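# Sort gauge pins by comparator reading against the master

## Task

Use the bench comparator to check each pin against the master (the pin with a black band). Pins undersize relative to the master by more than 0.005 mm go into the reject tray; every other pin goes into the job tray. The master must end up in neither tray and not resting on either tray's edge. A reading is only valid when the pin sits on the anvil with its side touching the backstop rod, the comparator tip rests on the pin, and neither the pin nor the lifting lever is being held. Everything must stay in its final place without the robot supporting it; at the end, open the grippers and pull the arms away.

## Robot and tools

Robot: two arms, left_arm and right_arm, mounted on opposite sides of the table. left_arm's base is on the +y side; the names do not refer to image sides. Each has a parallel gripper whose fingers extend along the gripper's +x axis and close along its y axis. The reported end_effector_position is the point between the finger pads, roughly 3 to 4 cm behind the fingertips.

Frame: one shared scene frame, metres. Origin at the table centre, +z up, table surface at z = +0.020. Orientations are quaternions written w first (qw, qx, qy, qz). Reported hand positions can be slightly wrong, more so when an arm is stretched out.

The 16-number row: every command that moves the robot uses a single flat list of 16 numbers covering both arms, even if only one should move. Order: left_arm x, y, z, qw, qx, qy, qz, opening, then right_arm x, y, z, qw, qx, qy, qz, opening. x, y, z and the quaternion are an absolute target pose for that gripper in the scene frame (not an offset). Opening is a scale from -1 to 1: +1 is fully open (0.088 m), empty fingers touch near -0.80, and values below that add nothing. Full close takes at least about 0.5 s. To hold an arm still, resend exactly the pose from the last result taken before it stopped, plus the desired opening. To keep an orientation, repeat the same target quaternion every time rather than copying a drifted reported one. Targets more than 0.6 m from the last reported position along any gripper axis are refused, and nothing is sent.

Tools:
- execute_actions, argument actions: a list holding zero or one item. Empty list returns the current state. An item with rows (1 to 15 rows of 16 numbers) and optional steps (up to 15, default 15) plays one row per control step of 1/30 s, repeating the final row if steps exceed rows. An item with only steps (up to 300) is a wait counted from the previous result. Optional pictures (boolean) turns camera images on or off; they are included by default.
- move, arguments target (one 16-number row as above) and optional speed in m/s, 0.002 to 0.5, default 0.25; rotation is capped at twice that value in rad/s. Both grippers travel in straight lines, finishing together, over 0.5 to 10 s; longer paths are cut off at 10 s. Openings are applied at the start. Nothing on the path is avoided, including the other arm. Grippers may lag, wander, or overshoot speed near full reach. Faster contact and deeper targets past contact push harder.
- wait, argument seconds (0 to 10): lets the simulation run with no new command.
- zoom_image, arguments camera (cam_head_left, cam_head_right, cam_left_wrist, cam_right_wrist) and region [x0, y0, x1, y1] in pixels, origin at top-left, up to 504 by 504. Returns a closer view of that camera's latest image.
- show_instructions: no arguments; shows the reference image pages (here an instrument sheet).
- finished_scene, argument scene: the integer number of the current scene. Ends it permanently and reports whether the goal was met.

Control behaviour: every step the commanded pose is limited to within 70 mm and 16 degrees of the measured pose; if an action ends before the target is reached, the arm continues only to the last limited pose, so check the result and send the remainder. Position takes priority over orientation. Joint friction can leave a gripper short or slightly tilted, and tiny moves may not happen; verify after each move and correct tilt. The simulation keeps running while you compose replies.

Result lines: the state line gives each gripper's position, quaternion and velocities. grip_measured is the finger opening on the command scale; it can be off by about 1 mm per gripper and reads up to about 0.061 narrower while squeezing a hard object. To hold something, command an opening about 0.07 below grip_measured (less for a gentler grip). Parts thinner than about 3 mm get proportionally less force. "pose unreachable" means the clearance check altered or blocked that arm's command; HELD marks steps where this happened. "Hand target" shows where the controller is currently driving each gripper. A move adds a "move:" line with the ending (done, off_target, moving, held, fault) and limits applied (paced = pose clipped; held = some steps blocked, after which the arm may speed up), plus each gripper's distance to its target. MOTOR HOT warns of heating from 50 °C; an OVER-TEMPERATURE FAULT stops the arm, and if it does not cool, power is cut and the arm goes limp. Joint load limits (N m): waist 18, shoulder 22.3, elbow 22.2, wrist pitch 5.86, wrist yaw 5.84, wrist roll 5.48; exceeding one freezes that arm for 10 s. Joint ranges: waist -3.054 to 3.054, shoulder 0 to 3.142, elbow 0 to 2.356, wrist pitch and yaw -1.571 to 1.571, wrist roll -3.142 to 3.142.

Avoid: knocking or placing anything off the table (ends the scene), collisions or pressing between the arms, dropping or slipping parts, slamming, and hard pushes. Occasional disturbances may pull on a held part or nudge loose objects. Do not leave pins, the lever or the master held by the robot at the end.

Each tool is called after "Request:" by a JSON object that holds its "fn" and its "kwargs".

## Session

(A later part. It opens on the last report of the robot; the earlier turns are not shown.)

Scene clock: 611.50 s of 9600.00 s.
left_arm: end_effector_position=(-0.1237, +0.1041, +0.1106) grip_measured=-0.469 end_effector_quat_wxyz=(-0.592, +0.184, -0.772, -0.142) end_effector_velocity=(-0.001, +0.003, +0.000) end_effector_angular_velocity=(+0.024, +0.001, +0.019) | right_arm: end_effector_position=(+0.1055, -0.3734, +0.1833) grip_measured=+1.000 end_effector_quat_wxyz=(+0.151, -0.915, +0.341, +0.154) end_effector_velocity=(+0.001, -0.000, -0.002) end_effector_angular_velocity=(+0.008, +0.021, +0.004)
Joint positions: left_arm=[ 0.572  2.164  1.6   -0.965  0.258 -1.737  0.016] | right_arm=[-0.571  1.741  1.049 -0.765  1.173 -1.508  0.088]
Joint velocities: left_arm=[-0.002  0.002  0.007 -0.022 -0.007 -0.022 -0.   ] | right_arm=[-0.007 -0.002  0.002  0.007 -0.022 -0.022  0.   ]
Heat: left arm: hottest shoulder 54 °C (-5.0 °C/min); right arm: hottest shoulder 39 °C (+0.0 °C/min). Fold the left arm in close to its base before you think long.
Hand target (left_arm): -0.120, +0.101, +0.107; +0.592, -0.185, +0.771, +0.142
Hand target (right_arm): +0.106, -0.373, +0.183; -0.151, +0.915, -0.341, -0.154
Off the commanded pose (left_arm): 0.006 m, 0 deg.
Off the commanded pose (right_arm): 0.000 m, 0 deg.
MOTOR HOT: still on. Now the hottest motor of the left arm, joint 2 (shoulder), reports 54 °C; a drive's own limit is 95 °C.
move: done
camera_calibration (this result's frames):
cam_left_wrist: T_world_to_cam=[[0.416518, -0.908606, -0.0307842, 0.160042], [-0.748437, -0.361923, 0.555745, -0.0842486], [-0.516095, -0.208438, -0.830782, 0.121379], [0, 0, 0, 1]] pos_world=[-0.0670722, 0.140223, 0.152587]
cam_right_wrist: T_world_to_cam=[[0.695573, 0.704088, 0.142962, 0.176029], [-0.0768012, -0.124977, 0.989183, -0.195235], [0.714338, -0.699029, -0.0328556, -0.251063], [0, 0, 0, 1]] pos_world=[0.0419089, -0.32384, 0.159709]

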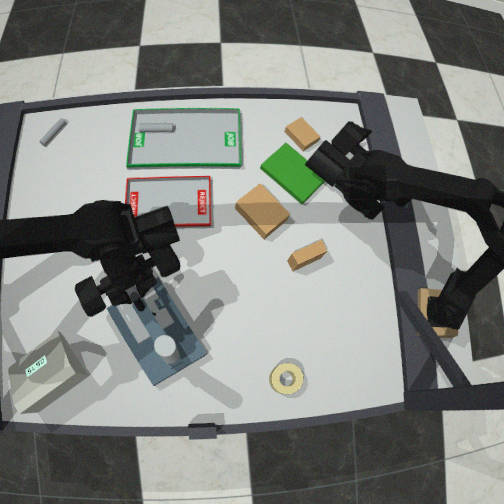

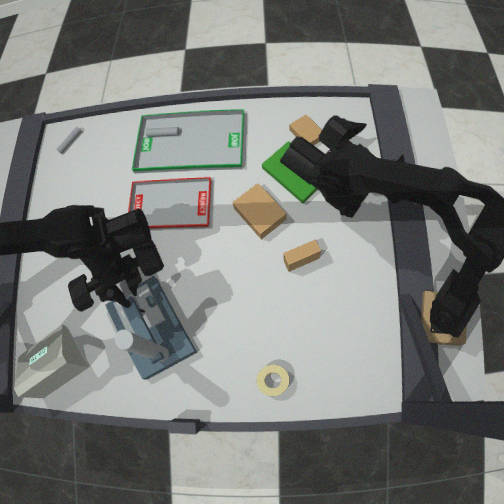

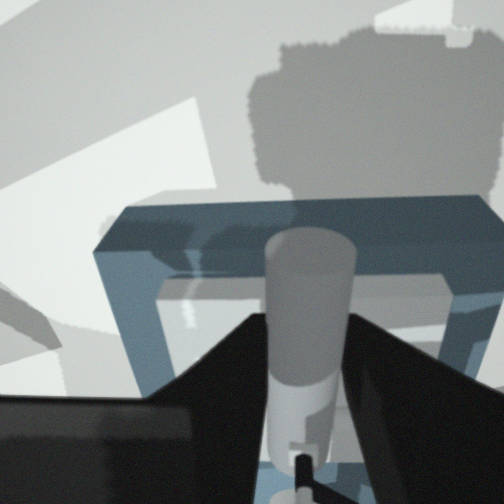

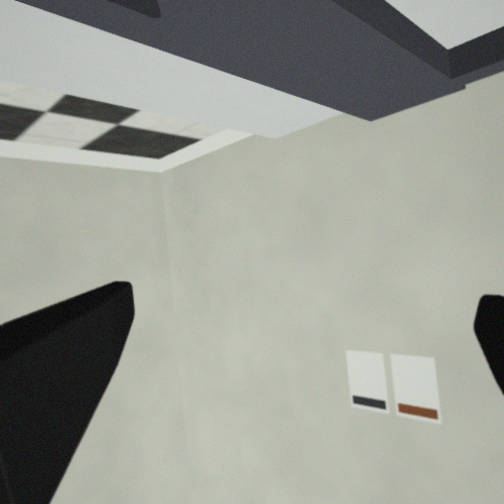

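Request:
{"fn": "execute_actions", "kwargs": {"actions": [{"rows": [[-0.1225, 0.1028, 0.1075, 0.5919, -0.1852, 0.7714, 0.1421, -0.50, 0.1055, -0.3734, 0.1833, 0.151, -0.915, 0.341, 0.154, 1.0],[-0.1230, 0.1035, 0.1075, 0.5919, -0.1852, 0.7714, 0.1421, -0.46, 0.1055, -0.3734, 0.1833, 0.151, -0.915, 0.341, 0.154, 1.0],[-0.1230, 0.1035, 0.1075, 0.5919, -0.1852, 0.7714, 0.1421, -0.43, 0.1055, -0.3734, 0.1833, 0.151, -0.915, 0.341, 0.154, 1.0],[-0.1230, 0.1035, 0.1075, 0.5919, -0.1852, 0.7714, 0.1421, -0.40, 0.1055, -0.3734, 0.1833, 0.151, -0.915, 0.341, 0.154, 1.0],[-0.1230, 0.1035, 0.1075, 0.5919, -0.1852, 0.7714, 0.1421, -0.36, 0.1055, -0.3734, 0.1833, 0.151, -0.915, 0.341, 0.154, 1.0],[-0.1230, 0.1035, 0.1075, 0.5919, -0.1852, 0.7714, 0.1421, -0.30, 0.1055, -0.3734, 0.1833, 0.151, -0.915, 0.341, 0.154, 1.0],[-0.1230, 0.1035, 0.1075, 0.5919, -0.1852, 0.7714, 0.1421, -0.22, 0.1055, -0.3734, 0.1833, 0.151, -0.915, 0.341, 0.154, 1.0],[-0.1230, 0.1035, 0.1075, 0.5919, -0.1852, 0.7714, 0.1421, -0.12, 0.1055, -0.3734, 0.1833, 0.151, -0.915, 0.341, 0.154, 1.0]], "steps": 15}], "pictures": false}}

Request:
{"fn": "wait", "kwargs": {"seconds": 1.0}}

Request:
{"fn": "zoom_image", "kwargs": {"camera": "cam_head_left", "region": [22, 352, 52, 382]}}

Request:
{"fn": "zoom_image", "kwargs": {"camera": "cam_left_wrist", "region": [220, 340, 420, 504]}}

Scene clock: 623.63 s of 9600.00 s.
left_arm: end_effector_position=(-0.1232, +0.1025, +0.1106) grip_measured=-0.144 end_effector_quat_wxyz=(-0.592, +0.187, -0.771, -0.139) end_effector_velocity=(+0.000, -0.001, -0.002) end_effector_angular_velocity=(+0.002, -0.007, +0.005) | right_arm: end_effector_position=(+0.1055, -0.3734, +0.1833) grip_measured=+1.000 end_effector_quat_wxyz=(+0.151, -0.915, +0.341, +0.154) end_effector_velocity=(-0.002, -0.003, -0.001) end_effector_angular_velocity=(-0.027, +0.033, +0.007)
Joint positions: left_arm=[ 0.572  2.164  1.6   -0.957  0.258 -1.737  0.032] | right_arm=[-0.571  1.741  1.049 -0.765  1.173 -1.508  0.088]
Joint velocities: left_arm=[-0.002  0.002 -0.002  0.007 -0.007 -0.007  0.01 ] | right_arm=[-0.002 -0.002 -0.002 -0.022 -0.007 -0.022  0.   ]
Heat: left arm: hottest shoulder 53 °C (-3.0 °C/min); right arm: hottest shoulder 39 °C (+0.0 °C/min). Fold the left arm in close to its base before you think long.
Hand target (left_arm): -0.123, +0.104, +0.107; +0.592, -0.185, +0.771, +0.142
Hand target (right_arm): +0.106, -0.373, +0.183; -0.151, +0.915, -0.341, -0.154
Off the commanded pose (left_arm): 0.003 m, 0 deg.
Off the commanded pose (right_arm): 0.000 m, 0 deg.
MOTOR HOT: still on. Now the hottest motor of the left arm, joint 2 (shoulder), reports 53 °C; a drive's own limit is 95 °C.
Steps of this call (steps 1 to 90: nothing new was sent; then 8.63 s passed at rest; steps 91 to 105: all 15 steps of this action). Readings (end_effector_position):
91: left_arm (-0.1238, +0.1042, +0.1105) | right_arm (+0.1055, -0.3734, +0.1833)
92: left_arm (-0.1238, +0.1042, +0.1105) | right_arm (+0.1055, -0.3734, +0.1833)
94: left_arm (-0.1238, +0.1042, +0.1105) | right_arm (+0.1055, -0.3734, +0.1833)
98: left_arm (-0.1233, +0.1027, +0.1106) | right_arm (+0.1055, -0.3734, +0.1833)
105: the state above

Scene clock: 624.63 s of 9600.00 s.
left_arm: end_effector_position=(-0.1232, +0.1025, +0.1106) grip_measured=-0.122 end_effector_quat_wxyz=(-0.592, +0.187, -0.771, -0.139) end_effector_velocity=(-0.002, +0.005, -0.000) end_effector_angular_velocity=(+0.028, +0.002, +0.019) | right_arm: end_effector_position=(+0.1055, -0.3734, +0.1833) grip_measured=+1.000 end_effector_quat_wxyz=(+0.151, -0.915, +0.341, +0.154) end_effector_velocity=(-0.000, -0.003, -0.001) end_effector_angular_velocity=(-0.017, +0.023, +0.002)
Joint positions: left_arm=[ 0.572  2.164  1.6   -0.957  0.258 -1.737  0.033] | right_arm=[-0.571  1.741  1.049 -0.765  1.173 -1.508  0.088]
Joint velocities: left_arm=[-0.002 -0.002 -0.002 -0.022 -0.007 -0.022 -0.   ] | right_arm=[-0.007 -0.002 -0.002 -0.007 -0.007 -0.022  0.   ]
Heat: left arm: hottest shoulder 54 °C (-2.0 °C/min); right arm: hottest shoulder 39 °C (+0.0 °C/min). Fold the left arm in close to its base before you think long.
Hand target (left_arm): -0.123, +0.104, +0.107; +0.592, -0.185, +0.771, +0.142
Hand target (right_arm): +0.106, -0.373, +0.183; -0.151, +0.915, -0.341, -0.154
Off the commanded pose (left_arm): 0.003 m, 0 deg.
Off the commanded pose (right_arm): 0.000 m, 0 deg.
MOTOR HOT: still on. Now the hottest motor of the left arm, joint 2 (shoulder), reports 54 °C; a drive's own limit is 95 °C.
Steps of this call (steps 1 to 30: nothing new was sent). Readings (end_effector_position):
1: left_arm (-0.1232, +0.1025, +0.1106) | right_arm (+0.1055, -0.3734, +0.1833)
2: left_arm (-0.1232, +0.1025, +0.1106) | right_arm (+0.1055, -0.3734, +0.1833)
4: left_arm (-0.1232, +0.1025, +0.1106) | right_arm (+0.1055, -0.3734, +0.1833)
8: left_arm (-0.1232, +0.1025, +0.1106) | right_arm (+0.1055, -0.3734, +0.1833)
30: the state above
camera_calibration (this result's frames):
cam_left_wrist: T_world_to_cam=[[0.416581, -0.908802, -0.0232131, 0.157538], [-0.749727, -0.357881, 0.556624, -0.0851298], [-0.514169, -0.214475, -0.83044, 0.122141], [0, 0, 0, 1]] pos_world=[-0.0666501, 0.138901, 0.152473]
cam_right_wrist: T_world_to_cam=[[0.695573, 0.704088, 0.142962, 0.176029], [-0.0768012, -0.124977, 0.989183, -0.195235], [0.714338, -0.699029, -0.0328556, -0.251063], [0, 0, 0, 1]] pos_world=[0.0419089, -0.32384, 0.159709]

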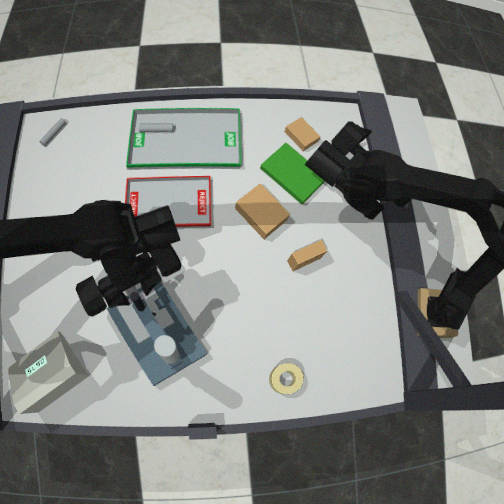

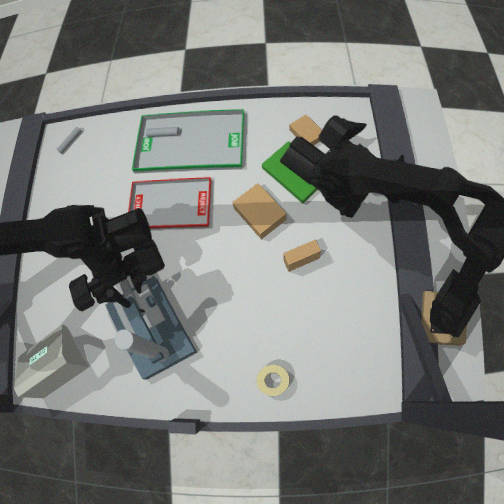

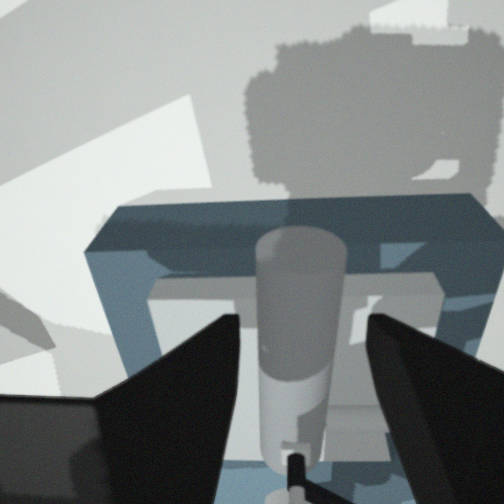

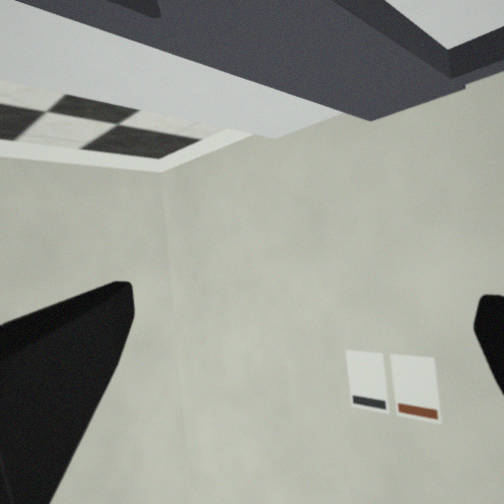

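Region (22, 352, 52, 382) of cam_head_left's 504x504 image, scaled by 16.800, with more detail than that image has.

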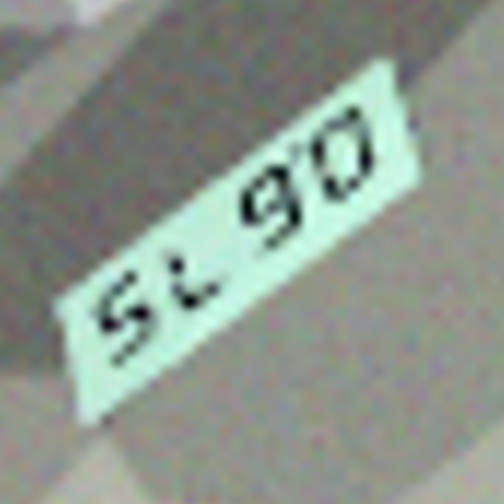

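Region (220, 340, 420, 504) of cam_left_wrist's 504x504 image, scaled by 2.520, with more detail than that image has; it fills the top 413 rows of this view, and the rest is white.

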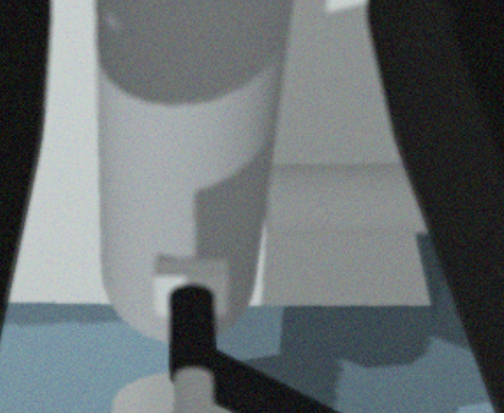

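Request:
{"fn": "move", "kwargs": {"target": [-0.1252, 0.1078, 0.1075, 0.5919, -0.1852, 0.7714, 0.1421, -0.18, 0.1055, -0.3734, 0.1833, 0.151, -0.915, 0.341, 0.154, 1.0], "speed": 0.01}}

Scene clock: 630.40 s of 9600.00 s.
left_arm: end_effector_position=(-0.1237, +0.1042, +0.1077) grip_measured=-0.178 end_effector_quat_wxyz=(-0.592, +0.186, -0.771, -0.140) end_effector_velocity=(+0.000, -0.001, +0.001) end_effector_angular_velocity=(-0.004, +0.007, +0.023) | right_arm: end_effector_position=(+0.1055, -0.3734, +0.1833) grip_measured=+1.000 end_effector_quat_wxyz=(+0.151, -0.915, +0.341, +0.154) end_effector_velocity=(-0.002, -0.004, -0.005) end_effector_angular_velocity=(-0.022, +0.047, +0.004)
Joint positions: left_arm=[ 0.572  2.163  1.586 -0.946  0.258 -1.737  0.03 ] | right_arm=[-0.571  1.741  1.049 -0.765  1.173 -1.508  0.088]
Joint velocities: left_arm=[ 0.002 -0.002 -0.002  0.007  0.007 -0.022 -0.   ] | right_arm=[-0.007  0.002 -0.002 -0.022 -0.022 -0.022  0.   ]
Heat: left arm: hottest shoulder 54 °C (-1.0 °C/min); right arm: hottest shoulder 39 °C (+0.0 °C/min). Fold the left arm in close to its base before you think long.
Hand target (left_arm): -0.125, +0.108, +0.107; +0.592, -0.185, +0.771, +0.142
Hand target (right_arm): +0.106, -0.373, +0.183; -0.151, +0.915, -0.341, -0.154
Off the commanded pose (left_arm): 0.004 m, 0 deg.
Off the commanded pose (right_arm): 0.000 m, 0 deg.
MOTOR HOT: still on. Now the hottest motor of the left arm, joint 2 (shoulder), reports 54 °C; a drive's own limit is 95 °C.
After step 90, 1.90 s passed at rest.
move: done
camera_calibration (this result's frames):
cam_left_wrist: T_world_to_cam=[[0.416567, -0.908759, -0.025106, 0.159371], [-0.749405, -0.358892, 0.556407, -0.0831273], [-0.51465, -0.212966, -0.83053, 0.11957], [0, 0, 0, 1]] pos_world=[-0.0671479, 0.140461, 0.14956]
cam_right_wrist: T_world_to_cam=[[0.695573, 0.704088, 0.142962, 0.176029], [-0.0768012, -0.124977, 0.989183, -0.195235], [0.714338, -0.699029, -0.0328556, -0.251063], [0, 0, 0, 1]] pos_world=[0.0419089, -0.32384, 0.159709]

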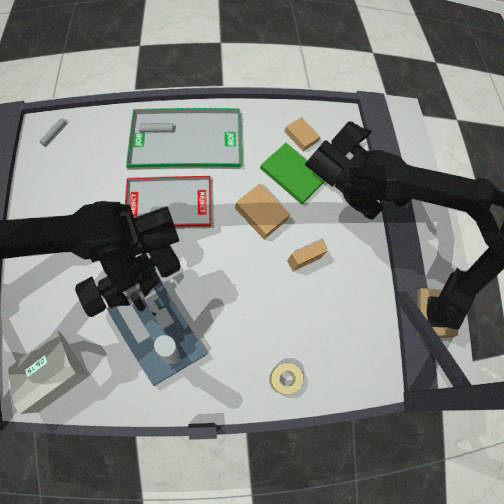

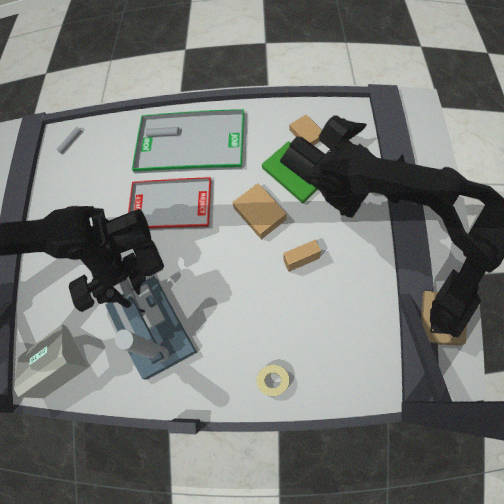

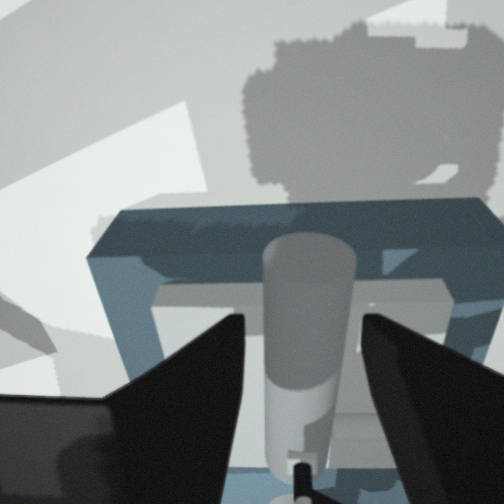

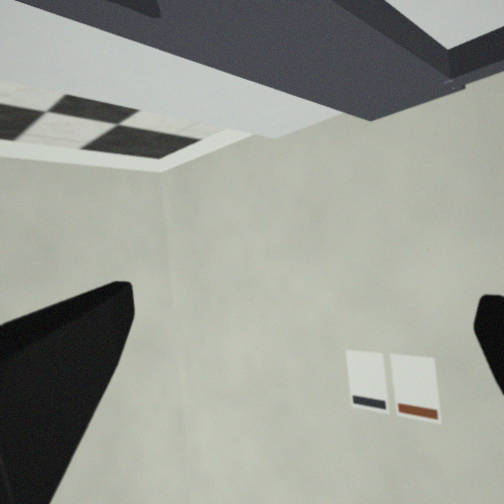

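Request:
{"fn": "execute_actions", "kwargs": {"actions": [{"rows": [[-0.1252, 0.1078, 0.1075, 0.5919, -0.1852, 0.7714, 0.1421, -0.26, 0.1055, -0.3734, 0.1833, 0.151, -0.915, 0.341, 0.154, 1.0],[-0.1252, 0.1078, 0.1075, 0.5919, -0.1852, 0.7714, 0.1421, -0.33, 0.1055, -0.3734, 0.1833, 0.151, -0.915, 0.341, 0.154, 1.0],[-0.1252, 0.1078, 0.1075, 0.5919, -0.1852, 0.7714, 0.1421, -0.35, 0.1055, -0.3734, 0.1833, 0.151, -0.915, 0.341, 0.154, 1.0],[-0.1252, 0.1078, 0.1075, 0.5919, -0.1852, 0.7714, 0.1421, -0.37, 0.1055, -0.3734, 0.1833, 0.151, -0.915, 0.341, 0.154, 1.0],[-0.1252, 0.1078, 0.1075, 0.5919, -0.1852, 0.7714, 0.1421, -0.39, 0.1055, -0.3734, 0.1833, 0.151, -0.915, 0.341, 0.154, 1.0],[-0.1252, 0.1078, 0.1075, 0.5919, -0.1852, 0.7714, 0.1421, -0.41, 0.1055, -0.3734, 0.1833, 0.151, -0.915, 0.341, 0.154, 1.0],[-0.1252, 0.1078, 0.1075, 0.5919, -0.1852, 0.7714, 0.1421, -0.43, 0.1055, -0.3734, 0.1833, 0.151, -0.915, 0.341, 0.154, 1.0],[-0.1252, 0.1078, 0.1075, 0.5919, -0.1852, 0.7714, 0.1421, -0.45, 0.1055, -0.3734, 0.1833, 0.151, -0.915, 0.341, 0.154, 1.0],[-0.1252, 0.1078, 0.1075, 0.5919, -0.1852, 0.7714, 0.1421, -0.47, 0.1055, -0.3734, 0.1833, 0.151, -0.915, 0.341, 0.154, 1.0],[-0.1252, 0.1078, 0.1075, 0.5919, -0.1852, 0.7714, 0.1421, -0.50, 0.1055, -0.3734, 0.1833, 0.151, -0.915, 0.341, 0.154, 1.0],[-0.1252, 0.1078, 0.1075, 0.5919, -0.1852, 0.7714, 0.1421, -0.53, 0.1055, -0.3734, 0.1833, 0.151, -0.915, 0.341, 0.154, 1.0],[-0.1252, 0.1078, 0.1075, 0.5919, -0.1852, 0.7714, 0.1421, -0.57, 0.1055, -0.3734, 0.1833, 0.151, -0.915, 0.341, 0.154, 1.0]], "steps": 15}], "pictures": false}}

Request:
{"fn": "move", "kwargs": {"target": [-0.095, 0.128, 0.1135, 0.5919, -0.1852, 0.7714, 0.1421, -0.57, 0.1055, -0.3734, 0.1833, 0.151, -0.915, 0.341, 0.154, 1.0], "speed": 0.025}}

Scene clock: 654.87 s of 9600.00 s.
left_arm: end_effector_position=(-0.1239, +0.1045, +0.1079) grip_measured=-0.465 end_effector_quat_wxyz=(-0.592, +0.186, -0.771, -0.139) end_effector_velocity=(-0.002, -0.002, +0.001) end_effector_angular_velocity=(-0.008, +0.006, +0.004) | right_arm: end_effector_position=(+0.1055, -0.3734, +0.1833) grip_measured=+1.000 end_effector_quat_wxyz=(+0.151, -0.915, +0.341, +0.154) end_effector_velocity=(-0.002, -0.004, -0.003) end_effector_angular_velocity=(-0.007, +0.035, -0.002)
Joint positions: left_arm=[ 0.572  2.161  1.584 -0.945  0.258 -1.737  0.016] | right_arm=[-0.571  1.741  1.049 -0.765  1.173 -1.508  0.088]
Joint velocities: left_arm=[-0.002 -0.002 -0.002  0.007  0.007 -0.007 -0.   ] | right_arm=[-0.007 -0.002 -0.002 -0.022 -0.022 -0.007  0.   ]
Heat: left arm: hottest shoulder 60 °C (+5.1 °C/min); right arm: hottest shoulder 39 °C (+0.0 °C/min). Fold the left arm in close to its base before you think long.
Hand target (left_arm): -0.125, +0.108, +0.108; +0.592, -0.185, +0.771, +0.142
Hand target (right_arm): +0.106, -0.373, +0.183; -0.151, +0.915, -0.341, -0.154
Off the commanded pose (left_arm): 0.004 m, 0 deg.
Off the commanded pose (right_arm): 0.000 m, 0 deg.
MOTOR HOT: still on. Now the hottest motor of the left arm, joint 2 (shoulder), reports 60 °C; a drive's own limit is 95 °C.
Steps of this call (steps 1 to 90: nothing new was sent; then 20.97 s passed at rest; steps 91 to 105: all 15 steps of this action). Readings (end_effector_position):
91: left_arm (-0.1237, +0.1041, +0.1077) | right_arm (+0.1055, -0.3734, +0.1833)
92: left_arm (-0.1237, +0.1041, +0.1077) | right_arm (+0.1055, -0.3734, +0.1833)
94: left_arm (-0.1238, +0.1042, +0.1076) | right_arm (+0.1055, -0.3734, +0.1833)
98: left_arm (-0.1238, +0.1042, +0.1076) | right_arm (+0.1055, -0.3734, +0.1833)
105: the state above

Scene clock: 656.90 s of 9600.00 s.
left_arm: end_effector_position=(-0.0948, +0.1251, +0.1092) grip_measured=-0.465 end_effector_quat_wxyz=(-0.592, +0.184, -0.771, -0.145) end_effector_velocity=(-0.001, +0.003, +0.001) end_effector_angular_velocity=(+0.008, -0.005, -0.009) | right_arm: end_effector_position=(+0.1055, -0.3734, +0.1833) grip_measured=+1.000 end_effector_quat_wxyz=(+0.151, -0.915, +0.341, +0.154) end_effector_velocity=(-0.001, -0.002, +0.000) end_effector_angular_velocity=(-0.002, +0.011, +0.001)
Joint positions: left_arm=[ 0.657  2.137  1.552 -0.969  0.26  -1.653  0.016] | right_arm=[-0.571  1.741  1.049 -0.765  1.173 -1.508  0.088]
Joint velocities: left_arm=[-0.002 -0.007 -0.007 -0.007 -0.007  0.007 -0.   ] | right_arm=[-0.002 -0.007 -0.002 -0.007 -0.007 -0.007  0.   ]
Heat: left arm: hottest shoulder 61 °C (+6.0 °C/min); right arm: hottest shoulder 39 °C (+0.0 °C/min). Fold the left arm in close to its base before you think long.
Hand target (left_arm): -0.095, +0.128, +0.113; +0.592, -0.185, +0.771, +0.142
Hand target (right_arm): +0.106, -0.373, +0.183; -0.151, +0.915, -0.341, -0.154
Off the commanded pose (left_arm): 0.005 m, 0 deg.
Off the commanded pose (right_arm): 0.000 m, 0 deg.
MOTOR HOT: still on. Now the hottest motor of the left arm, joint 2 (shoulder), reports 61 °C; a drive's own limit is 95 °C.
move: done
camera_calibration (this result's frames):
cam_left_wrist: T_world_to_cam=[[0.419727, -0.906985, -0.0347404, 0.167553], [-0.746818, -0.366853, 0.554691, -0.0533212], [-0.515841, -0.206874, -0.831331, 0.139437], [0, 0, 0, 1]] pos_world=[-0.0382205, 0.161253, 0.151316]
cam_right_wrist: T_world_to_cam=[[0.695573, 0.704088, 0.142962, 0.176029], [-0.0768012, -0.124977, 0.989183, -0.195235], [0.714338, -0.699029, -0.0328556, -0.251063], [0, 0, 0, 1]] pos_world=[0.0419089, -0.32384, 0.159709]

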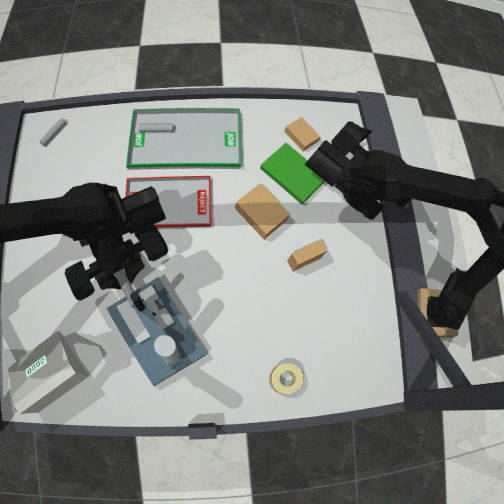

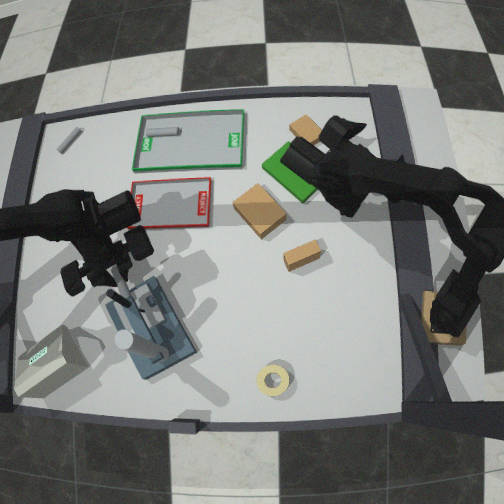

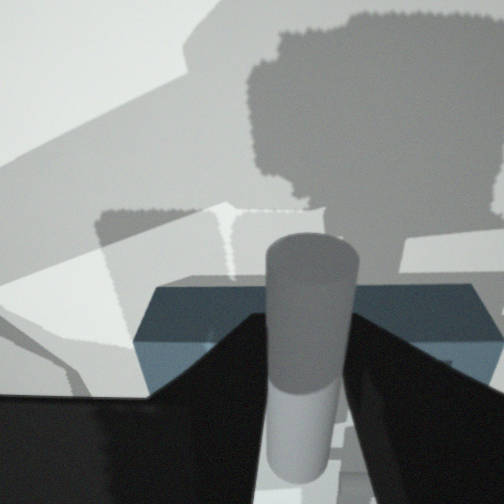

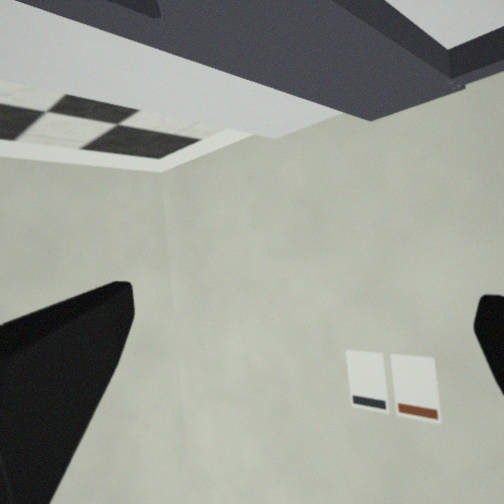

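Request:
{"fn": "move", "kwargs": {"target": [-0.060, 0.150, 0.135, 0.5919, -0.1852, 0.7714, 0.1421, -0.57, 0.1055, -0.3734, 0.1833, 0.151, -0.915, 0.341, 0.154, 1.0], "speed": 0.07}}

Request:
{"fn": "move", "kwargs": {"target": [0.188, 0.097, 0.130, 0.5429, -0.6118, 0.4957, 0.2921, -0.57, 0.1055, -0.3734, 0.1833, 0.151, -0.915, 0.341, 0.154, 1.0], "speed": 0.22}}

Scene clock: 660.70 s of 9600.00 s.
left_arm: end_effector_position=(-0.0628, +0.1540, +0.1249) grip_measured=-0.465 end_effector_quat_wxyz=(-0.590, +0.177, -0.773, -0.155) end_effector_velocity=(-0.003, +0.001, +0.001) end_effector_angular_velocity=(+0.005, +0.011, +0.005) | right_arm: end_effector_position=(+0.1055, -0.3734, +0.1833) grip_measured=+1.000 end_effector_quat_wxyz=(+0.151, -0.915, +0.341, +0.154) end_effector_velocity=(-0.000, +0.001, -0.003) end_effector_angular_velocity=(+0.025, +0.007, -0.003)
Joint positions: left_arm=[ 0.761  2.099  1.558 -1.065  0.259 -1.546  0.016] | right_arm=[-0.571  1.741  1.049 -0.765  1.173 -1.508  0.088]
Joint velocities: left_arm=[-0.002 -0.002 -0.002 -0.007  0.007 -0.007 -0.   ] | right_arm=[-0.002 -0.002 -0.002  0.007 -0.022  0.007  0.   ]
Heat: left arm: hottest shoulder 62 °C (+8.1 °C/min); right arm: hottest shoulder 39 °C (+0.0 °C/min). Fold the left arm in close to its base before you think long.
Hand target (left_arm): -0.060, +0.150, +0.135; +0.592, -0.185, +0.771, +0.142
Hand target (right_arm): +0.106, -0.373, +0.183; -0.151, +0.915, -0.341, -0.154
Off the commanded pose (left_arm): 0.011 m, 2 deg.
Off the commanded pose (right_arm): 0.000 m, 0 deg.
MOTOR HOT: still on. Now the hottest motor of the left arm, joint 2 (shoulder), reports 62 °C; a drive's own limit is 95 °C.
move: off_target (left_arm)
camera_calibration (this result's frames):
cam_left_wrist: T_world_to_cam=[[0.42002, -0.905518, -0.0601674, 0.183843], [-0.740257, -0.380208, 0.554492, -0.025034], [-0.524979, -0.188358, -0.830011, 0.171352], [0, 0, 0, 1]] pos_world=[-0.00579347, 0.189231, 0.167166]
cam_right_wrist: T_world_to_cam=[[0.695573, 0.704088, 0.142962, 0.176029], [-0.0768012, -0.124977, 0.989183, -0.195235], [0.714338, -0.699029, -0.0328556, -0.251063], [0, 0, 0, 1]] pos_world=[0.0419089, -0.32384, 0.159709]

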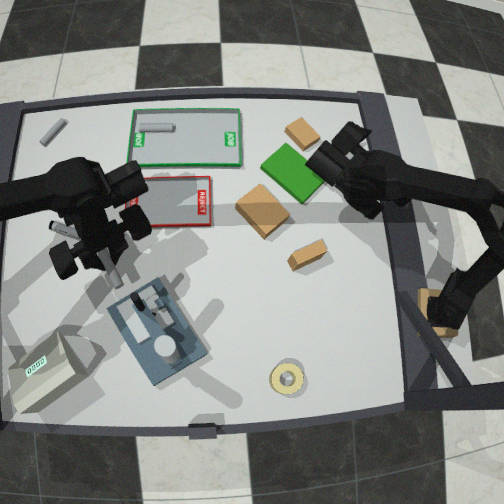

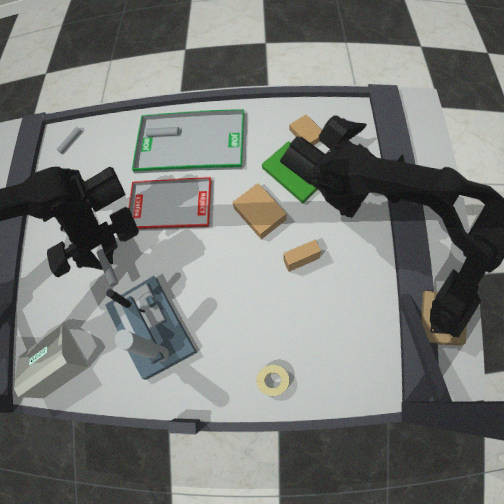

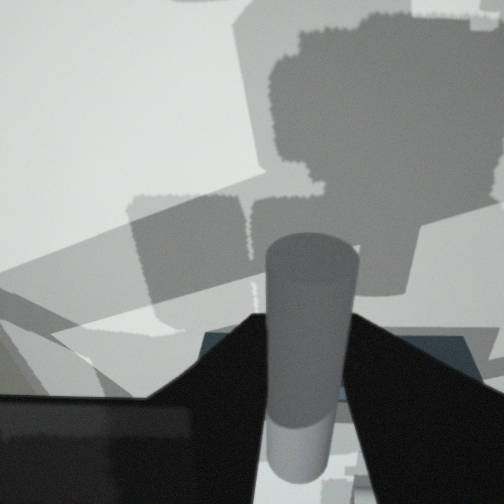

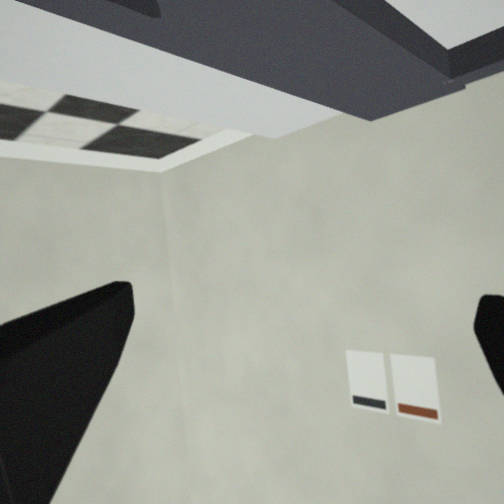

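Scene clock: 663.63 s of 9600.00 s.
left_arm: end_effector_position=(+0.1847, +0.0999, +0.1330) grip_measured=-0.465 end_effector_quat_wxyz=(-0.544, +0.610, -0.498, -0.292) end_effector_velocity=(+0.003, -0.003, +0.005) end_effector_angular_velocity=(-0.007, -0.011, +0.007) | right_arm: end_effector_position=(+0.1055, -0.3734, +0.1833) grip_measured=+1.000 end_effector_quat_wxyz=(+0.151, -0.915, +0.341, +0.154) end_effector_velocity=(-0.002, +0.001, -0.004) end_effector_angular_velocity=(+0.000, +0.029, +0.008)
Joint positions: left_arm=[ 1.02   2.463  2.137 -0.789 -0.045 -2.231  0.016] | right_arm=[-0.571  1.741  1.049 -0.765  1.173 -1.508  0.088]
Joint velocities: left_arm=[-0.002  0.007  0.027 -0.007 -0.007 -0.007 -0.   ] | right_arm=[ 0.002  0.002 -0.002 -0.007 -0.022 -0.007  0.   ]
Heat: left arm: hottest shoulder 61 °C (+7.0 °C/min); right arm: hottest shoulder 39 °C (+0.0 °C/min). Fold the left arm in close to its base before you think long.
Hand target (left_arm): +0.188, +0.098, +0.131; -0.542, +0.612, -0.495, -0.293
Hand target (right_arm): +0.106, -0.373, +0.183; -0.151, +0.915, -0.341, -0.154
Off the commanded pose (left_arm): 0.005 m, 0 deg.
Off the commanded pose (right_arm): 0.000 m, 0 deg.
MOTOR HOT: still on. Now the hottest motor of the left arm, joint 2 (shoulder), reports 61 °C; a drive's own limit is 95 °C.
move: done
camera_calibration (this result's frames):
cam_left_wrist: T_world_to_cam=[[0.930525, -0.126686, 0.343619, -0.19445], [-0.297694, -0.808146, 0.508211, 0.100215], [0.213311, -0.575197, -0.789714, 0.194765], [0, 0, 0, 1]] pos_world=[0.169228, 0.168382, 0.169695]
cam_right_wrist: T_world_to_cam=[[0.695573, 0.704088, 0.142962, 0.176029], [-0.0768012, -0.124977, 0.989183, -0.195235], [0.714338, -0.699029, -0.0328556, -0.251063], [0, 0, 0, 1]] pos_world=[0.0419089, -0.32384, 0.159709]

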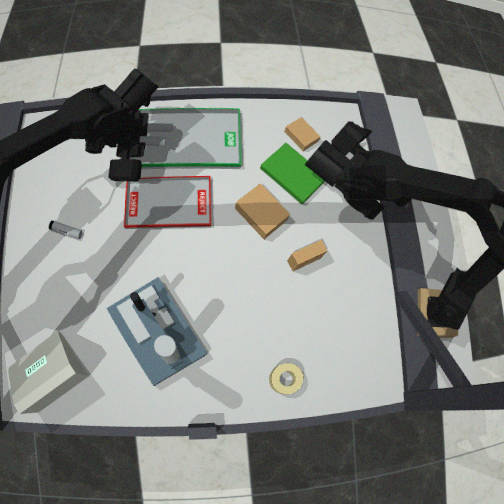

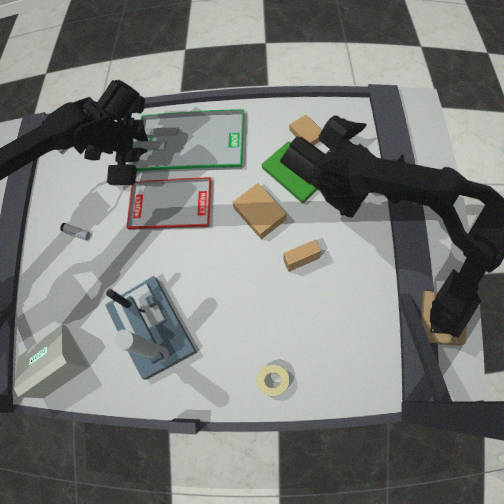

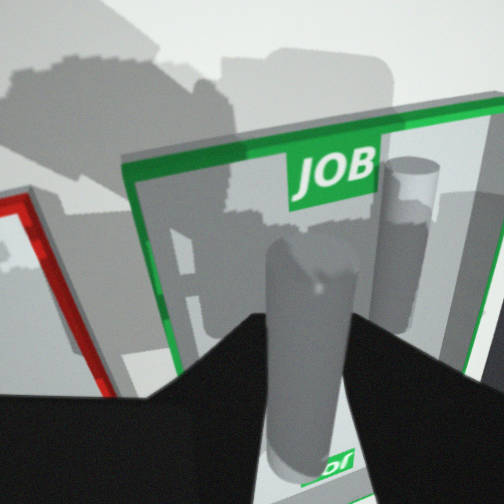

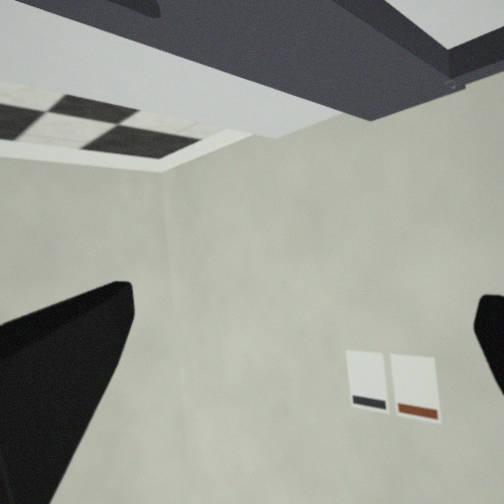

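Request:
{"fn": "move", "kwargs": {"target": [0.206, 0.091, 0.092, 0.5429, -0.6118, 0.4957, 0.2921, -0.57, 0.1055, -0.3734, 0.1833, 0.151, -0.915, 0.341, 0.154, 1.0], "speed": 0.04}}

Scene clock: 667.83 s of 9600.00 s.
left_arm: end_effector_position=(+0.2025, +0.0932, +0.0937) grip_measured=-0.465 end_effector_quat_wxyz=(-0.543, +0.610, -0.496, -0.296) end_effector_velocity=(-0.003, -0.005, +0.010) end_effector_angular_velocity=(-0.012, +0.002, -0.004) | right_arm: end_effector_position=(+0.1055, -0.3734, +0.1833) grip_measured=+1.000 end_effector_quat_wxyz=(+0.151, -0.915, +0.341, +0.154) end_effector_velocity=(-0.000, -0.002, +0.001) end_effector_angular_velocity=(-0.016, +0.004, -0.000)
Joint positions: left_arm=[ 1.035  2.591  2.219 -0.748 -0.042 -2.224  0.016] | right_arm=[-0.571  1.741  1.049 -0.765  1.173 -1.508  0.088]
Joint velocities: left_arm=[-0.007 -0.007  0.022 -0.022  0.007 -0.007 -0.   ] | right_arm=[-0.002 -0.002 -0.002 -0.007  0.007 -0.007  0.   ]
Heat: left arm: hottest shoulder 62 °C (+8.1 °C/min); right arm: hottest shoulder 39 °C (+0.0 °C/min). Fold the left arm in close to its base before you think long.
Hand target (left_arm): +0.206, +0.091, +0.092; -0.543, +0.612, -0.496, -0.292
Hand target (right_arm): +0.106, -0.373, +0.183; -0.151, +0.915, -0.341, -0.154
Off the commanded pose (left_arm): 0.004 m, 0 deg.
Off the commanded pose (right_arm): 0.000 m, 0 deg.
MOTOR HOT: still on. Now the hottest motor of the left arm, joint 2 (shoulder), reports 62 °C; a drive's own limit is 95 °C.
move: done
camera_calibration (this result's frames):
cam_left_wrist: T_world_to_cam=[[0.932463, -0.121008, 0.340396, -0.198996], [-0.290095, -0.812358, 0.505884, 0.119171], [0.215307, -0.570465, -0.792598, 0.155515], [0, 0, 0, 1]] pos_world=[0.186644, 0.161445, 0.130711]
cam_right_wrist: T_world_to_cam=[[0.695573, 0.704088, 0.142962, 0.176029], [-0.0768012, -0.124977, 0.989183, -0.195235], [0.714338, -0.699029, -0.0328556, -0.251063], [0, 0, 0, 1]] pos_world=[0.0419089, -0.32384, 0.159709]

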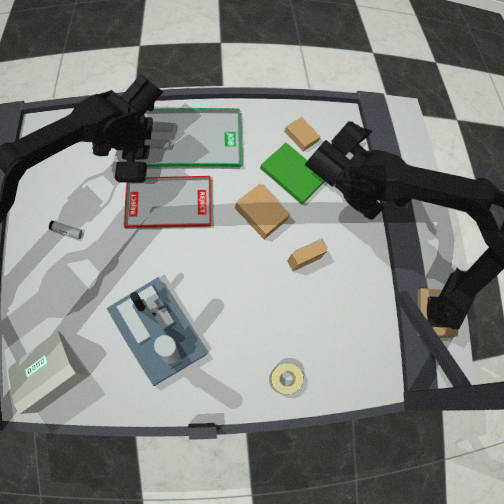

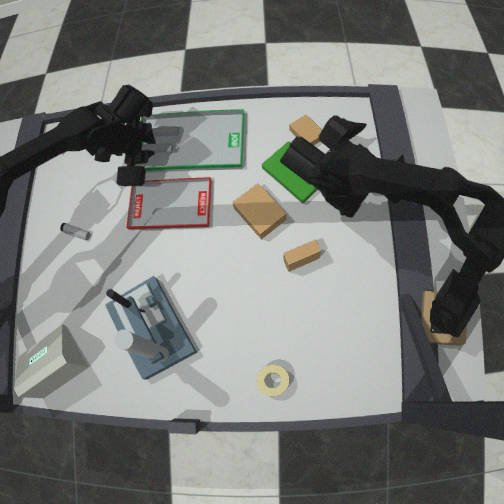

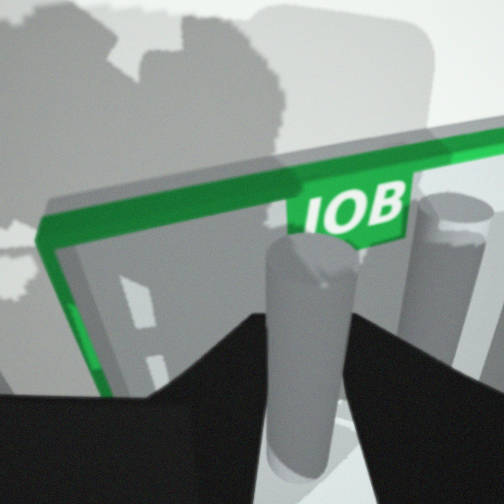

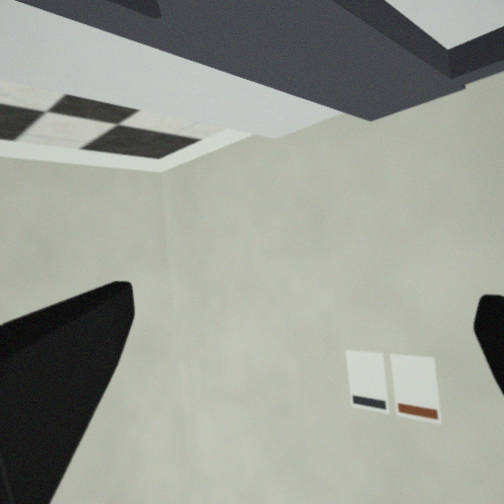

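Request:
{"fn": "move", "kwargs": {"target": [0.211, 0.089, 0.0825, 0.5429, -0.6118, 0.4957, 0.2921, -0.57, 0.1055, -0.3734, 0.1833, 0.151, -0.915, 0.341, 0.154, 1.0], "speed": 0.01}}

Scene clock: 672.70 s of 9600.00 s.
left_arm: end_effector_position=(+0.2072, +0.0908, +0.0851) grip_measured=-0.465 end_effector_quat_wxyz=(-0.543, +0.610, -0.496, -0.295) end_effector_velocity=(+0.001, -0.001, +0.002) end_effector_angular_velocity=(+0.000, -0.004, +0.007) | right_arm: end_effector_position=(+0.1055, -0.3734, +0.1833) grip_measured=+1.000 end_effector_quat_wxyz=(+0.151, -0.915, +0.341, +0.154) end_effector_velocity=(+0.000, +0.001, +0.001) end_effector_angular_velocity=(-0.005, -0.006, +0.004)
Joint positions: left_arm=[ 1.038  2.627  2.254 -0.745 -0.04  -2.221  0.016] | right_arm=[-0.571  1.741  1.049 -0.765  1.173 -1.508  0.088]
Joint velocities: left_arm=[-0.002  0.002  0.012 -0.007 -0.007 -0.007 -0.   ] | right_arm=[ 0.002 -0.002 -0.002  0.007  0.007 -0.007  0.   ]
Heat: left arm: hottest shoulder 62 °C (+8.1 °C/min); right arm: hottest shoulder 39 °C (+0.0 °C/min). Fold the left arm in close to its base before you think long.
Hand target (left_arm): +0.211, +0.089, +0.083; -0.543, +0.612, -0.496, -0.292
Hand target (right_arm): +0.106, -0.373, +0.183; -0.151, +0.915, -0.341, -0.154
Off the commanded pose (left_arm): 0.005 m, 0 deg.
Off the commanded pose (right_arm): 0.000 m, 0 deg.
MOTOR HOT: still on. Now the hottest motor of the left arm, joint 2 (shoulder), reports 62 °C; a drive's own limit is 95 °C.
After step 90, 0.17 s passed at rest.
move: done
camera_calibration (this result's frames):
cam_left_wrist: T_world_to_cam=[[0.932282, -0.121238, 0.34081, -0.200716], [-0.290776, -0.811606, 0.5067, 0.122951], [0.215172, -0.571486, -0.791899, 0.14636], [0, 0, 0, 1]] pos_world=[0.191383, 0.159096, 0.122008]
cam_right_wrist: T_world_to_cam=[[0.695573, 0.704088, 0.142962, 0.176029], [-0.0768012, -0.124977, 0.989183, -0.195235], [0.714338, -0.699029, -0.0328556, -0.251063], [0, 0, 0, 1]] pos_world=[0.0419089, -0.32384, 0.159709]

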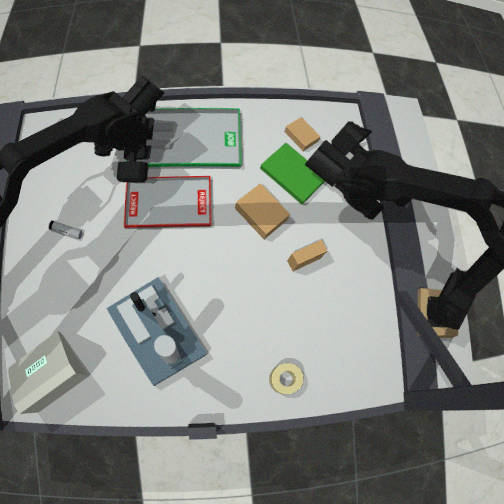

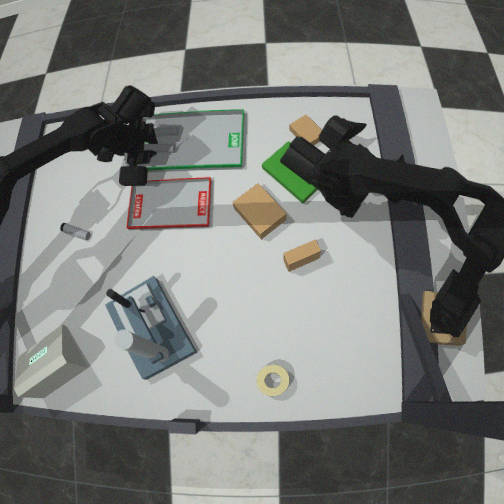

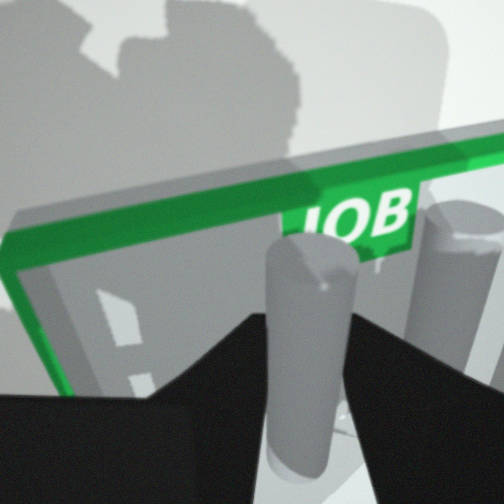

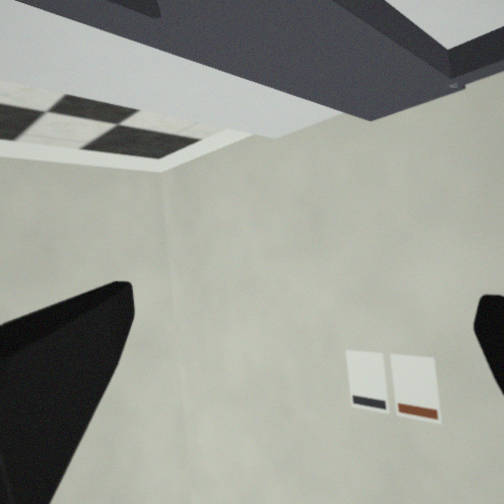

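Request:
{"fn": "move", "kwargs": {"target": [0.2125, 0.0885, 0.0785, 0.5429, -0.6118, 0.4957, 0.2921, -0.57, 0.1055, -0.3734, 0.1833, 0.151, -0.915, 0.341, 0.154, 1.0], "speed": 0.006}}

Scene clock: 679.57 s of 9600.00 s.
left_arm: end_effector_position=(+0.2088, +0.0894, +0.0840) grip_measured=-0.465 end_effector_quat_wxyz=(-0.543, +0.611, -0.496, -0.293) end_effector_velocity=(-0.005, +0.001, -0.003) end_effector_angular_velocity=(+0.014, +0.018, -0.012) | right_arm: end_effector_position=(+0.1055, -0.3734, +0.1833) grip_measured=+1.000 end_effector_quat_wxyz=(+0.151, -0.915, +0.341, +0.154) end_effector_velocity=(+0.001, +0.001, +0.000) end_effector_angular_velocity=(+0.019, -0.007, -0.004)
Joint positions: left_arm=[ 1.039  2.635  2.263 -0.742 -0.039 -2.22   0.016] | right_arm=[-0.571  1.741  1.049 -0.765  1.173 -1.508  0.088]
Joint velocities: left_arm=[-0.002  0.002  0.002 -0.022  0.007  0.007 -0.   ] | right_arm=[-0.002 -0.002  0.002  0.007 -0.007  0.007  0.   ]
Heat: left arm: hottest shoulder 63 °C (+10.2 °C/min); right arm: hottest shoulder 39 °C (+0.0 °C/min). Fold the left arm in close to its base before you think long.
Hand target (left_arm): +0.212, +0.089, +0.079; -0.543, +0.612, -0.496, -0.292
Hand target (right_arm): +0.106, -0.373, +0.183; -0.151, +0.915, -0.341, -0.154
Off the commanded pose (left_arm): 0.007 m, 0 deg.
Off the commanded pose (right_arm): 0.000 m, 0 deg.
MOTOR HOT: still on. Now the hottest motor of the left arm, joint 2 (shoulder), reports 63 °C; a drive's own limit is 95 °C.
After step 90, 2.20 s passed at rest.
move: done
camera_calibration (this result's frames):
cam_left_wrist: T_world_to_cam=[[0.93103, -0.120905, 0.344333, -0.202033], [-0.293251, -0.809473, 0.508682, 0.122954], [0.217226, -0.574574, -0.789099, 0.143967], [0, 0, 0, 1]] pos_world=[0.192882, 0.157821, 0.120626]
cam_right_wrist: T_world_to_cam=[[0.695573, 0.704088, 0.142962, 0.176029], [-0.0768012, -0.124977, 0.989183, -0.195235], [0.714338, -0.699029, -0.0328556, -0.251063], [0, 0, 0, 1]] pos_world=[0.0419089, -0.32384, 0.159709]

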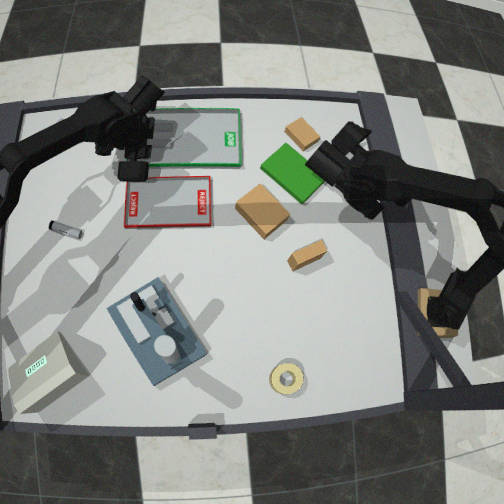

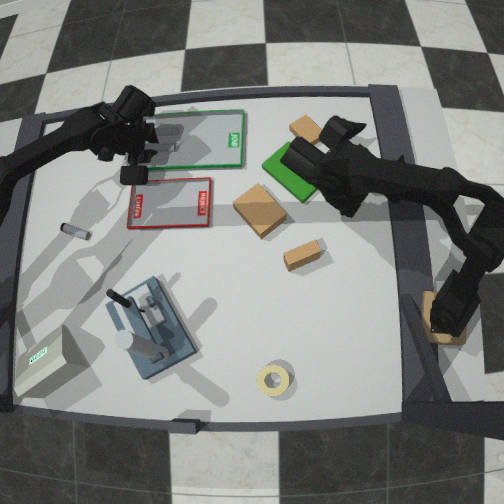

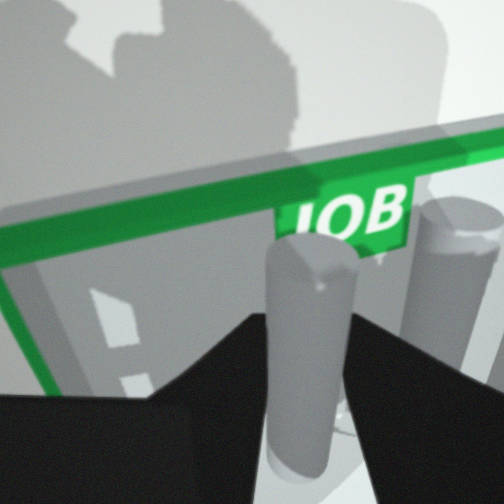

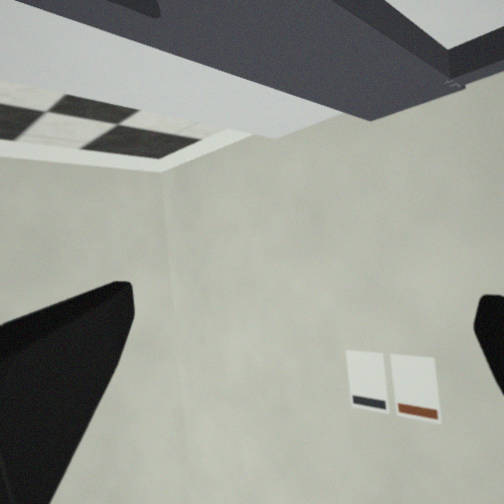

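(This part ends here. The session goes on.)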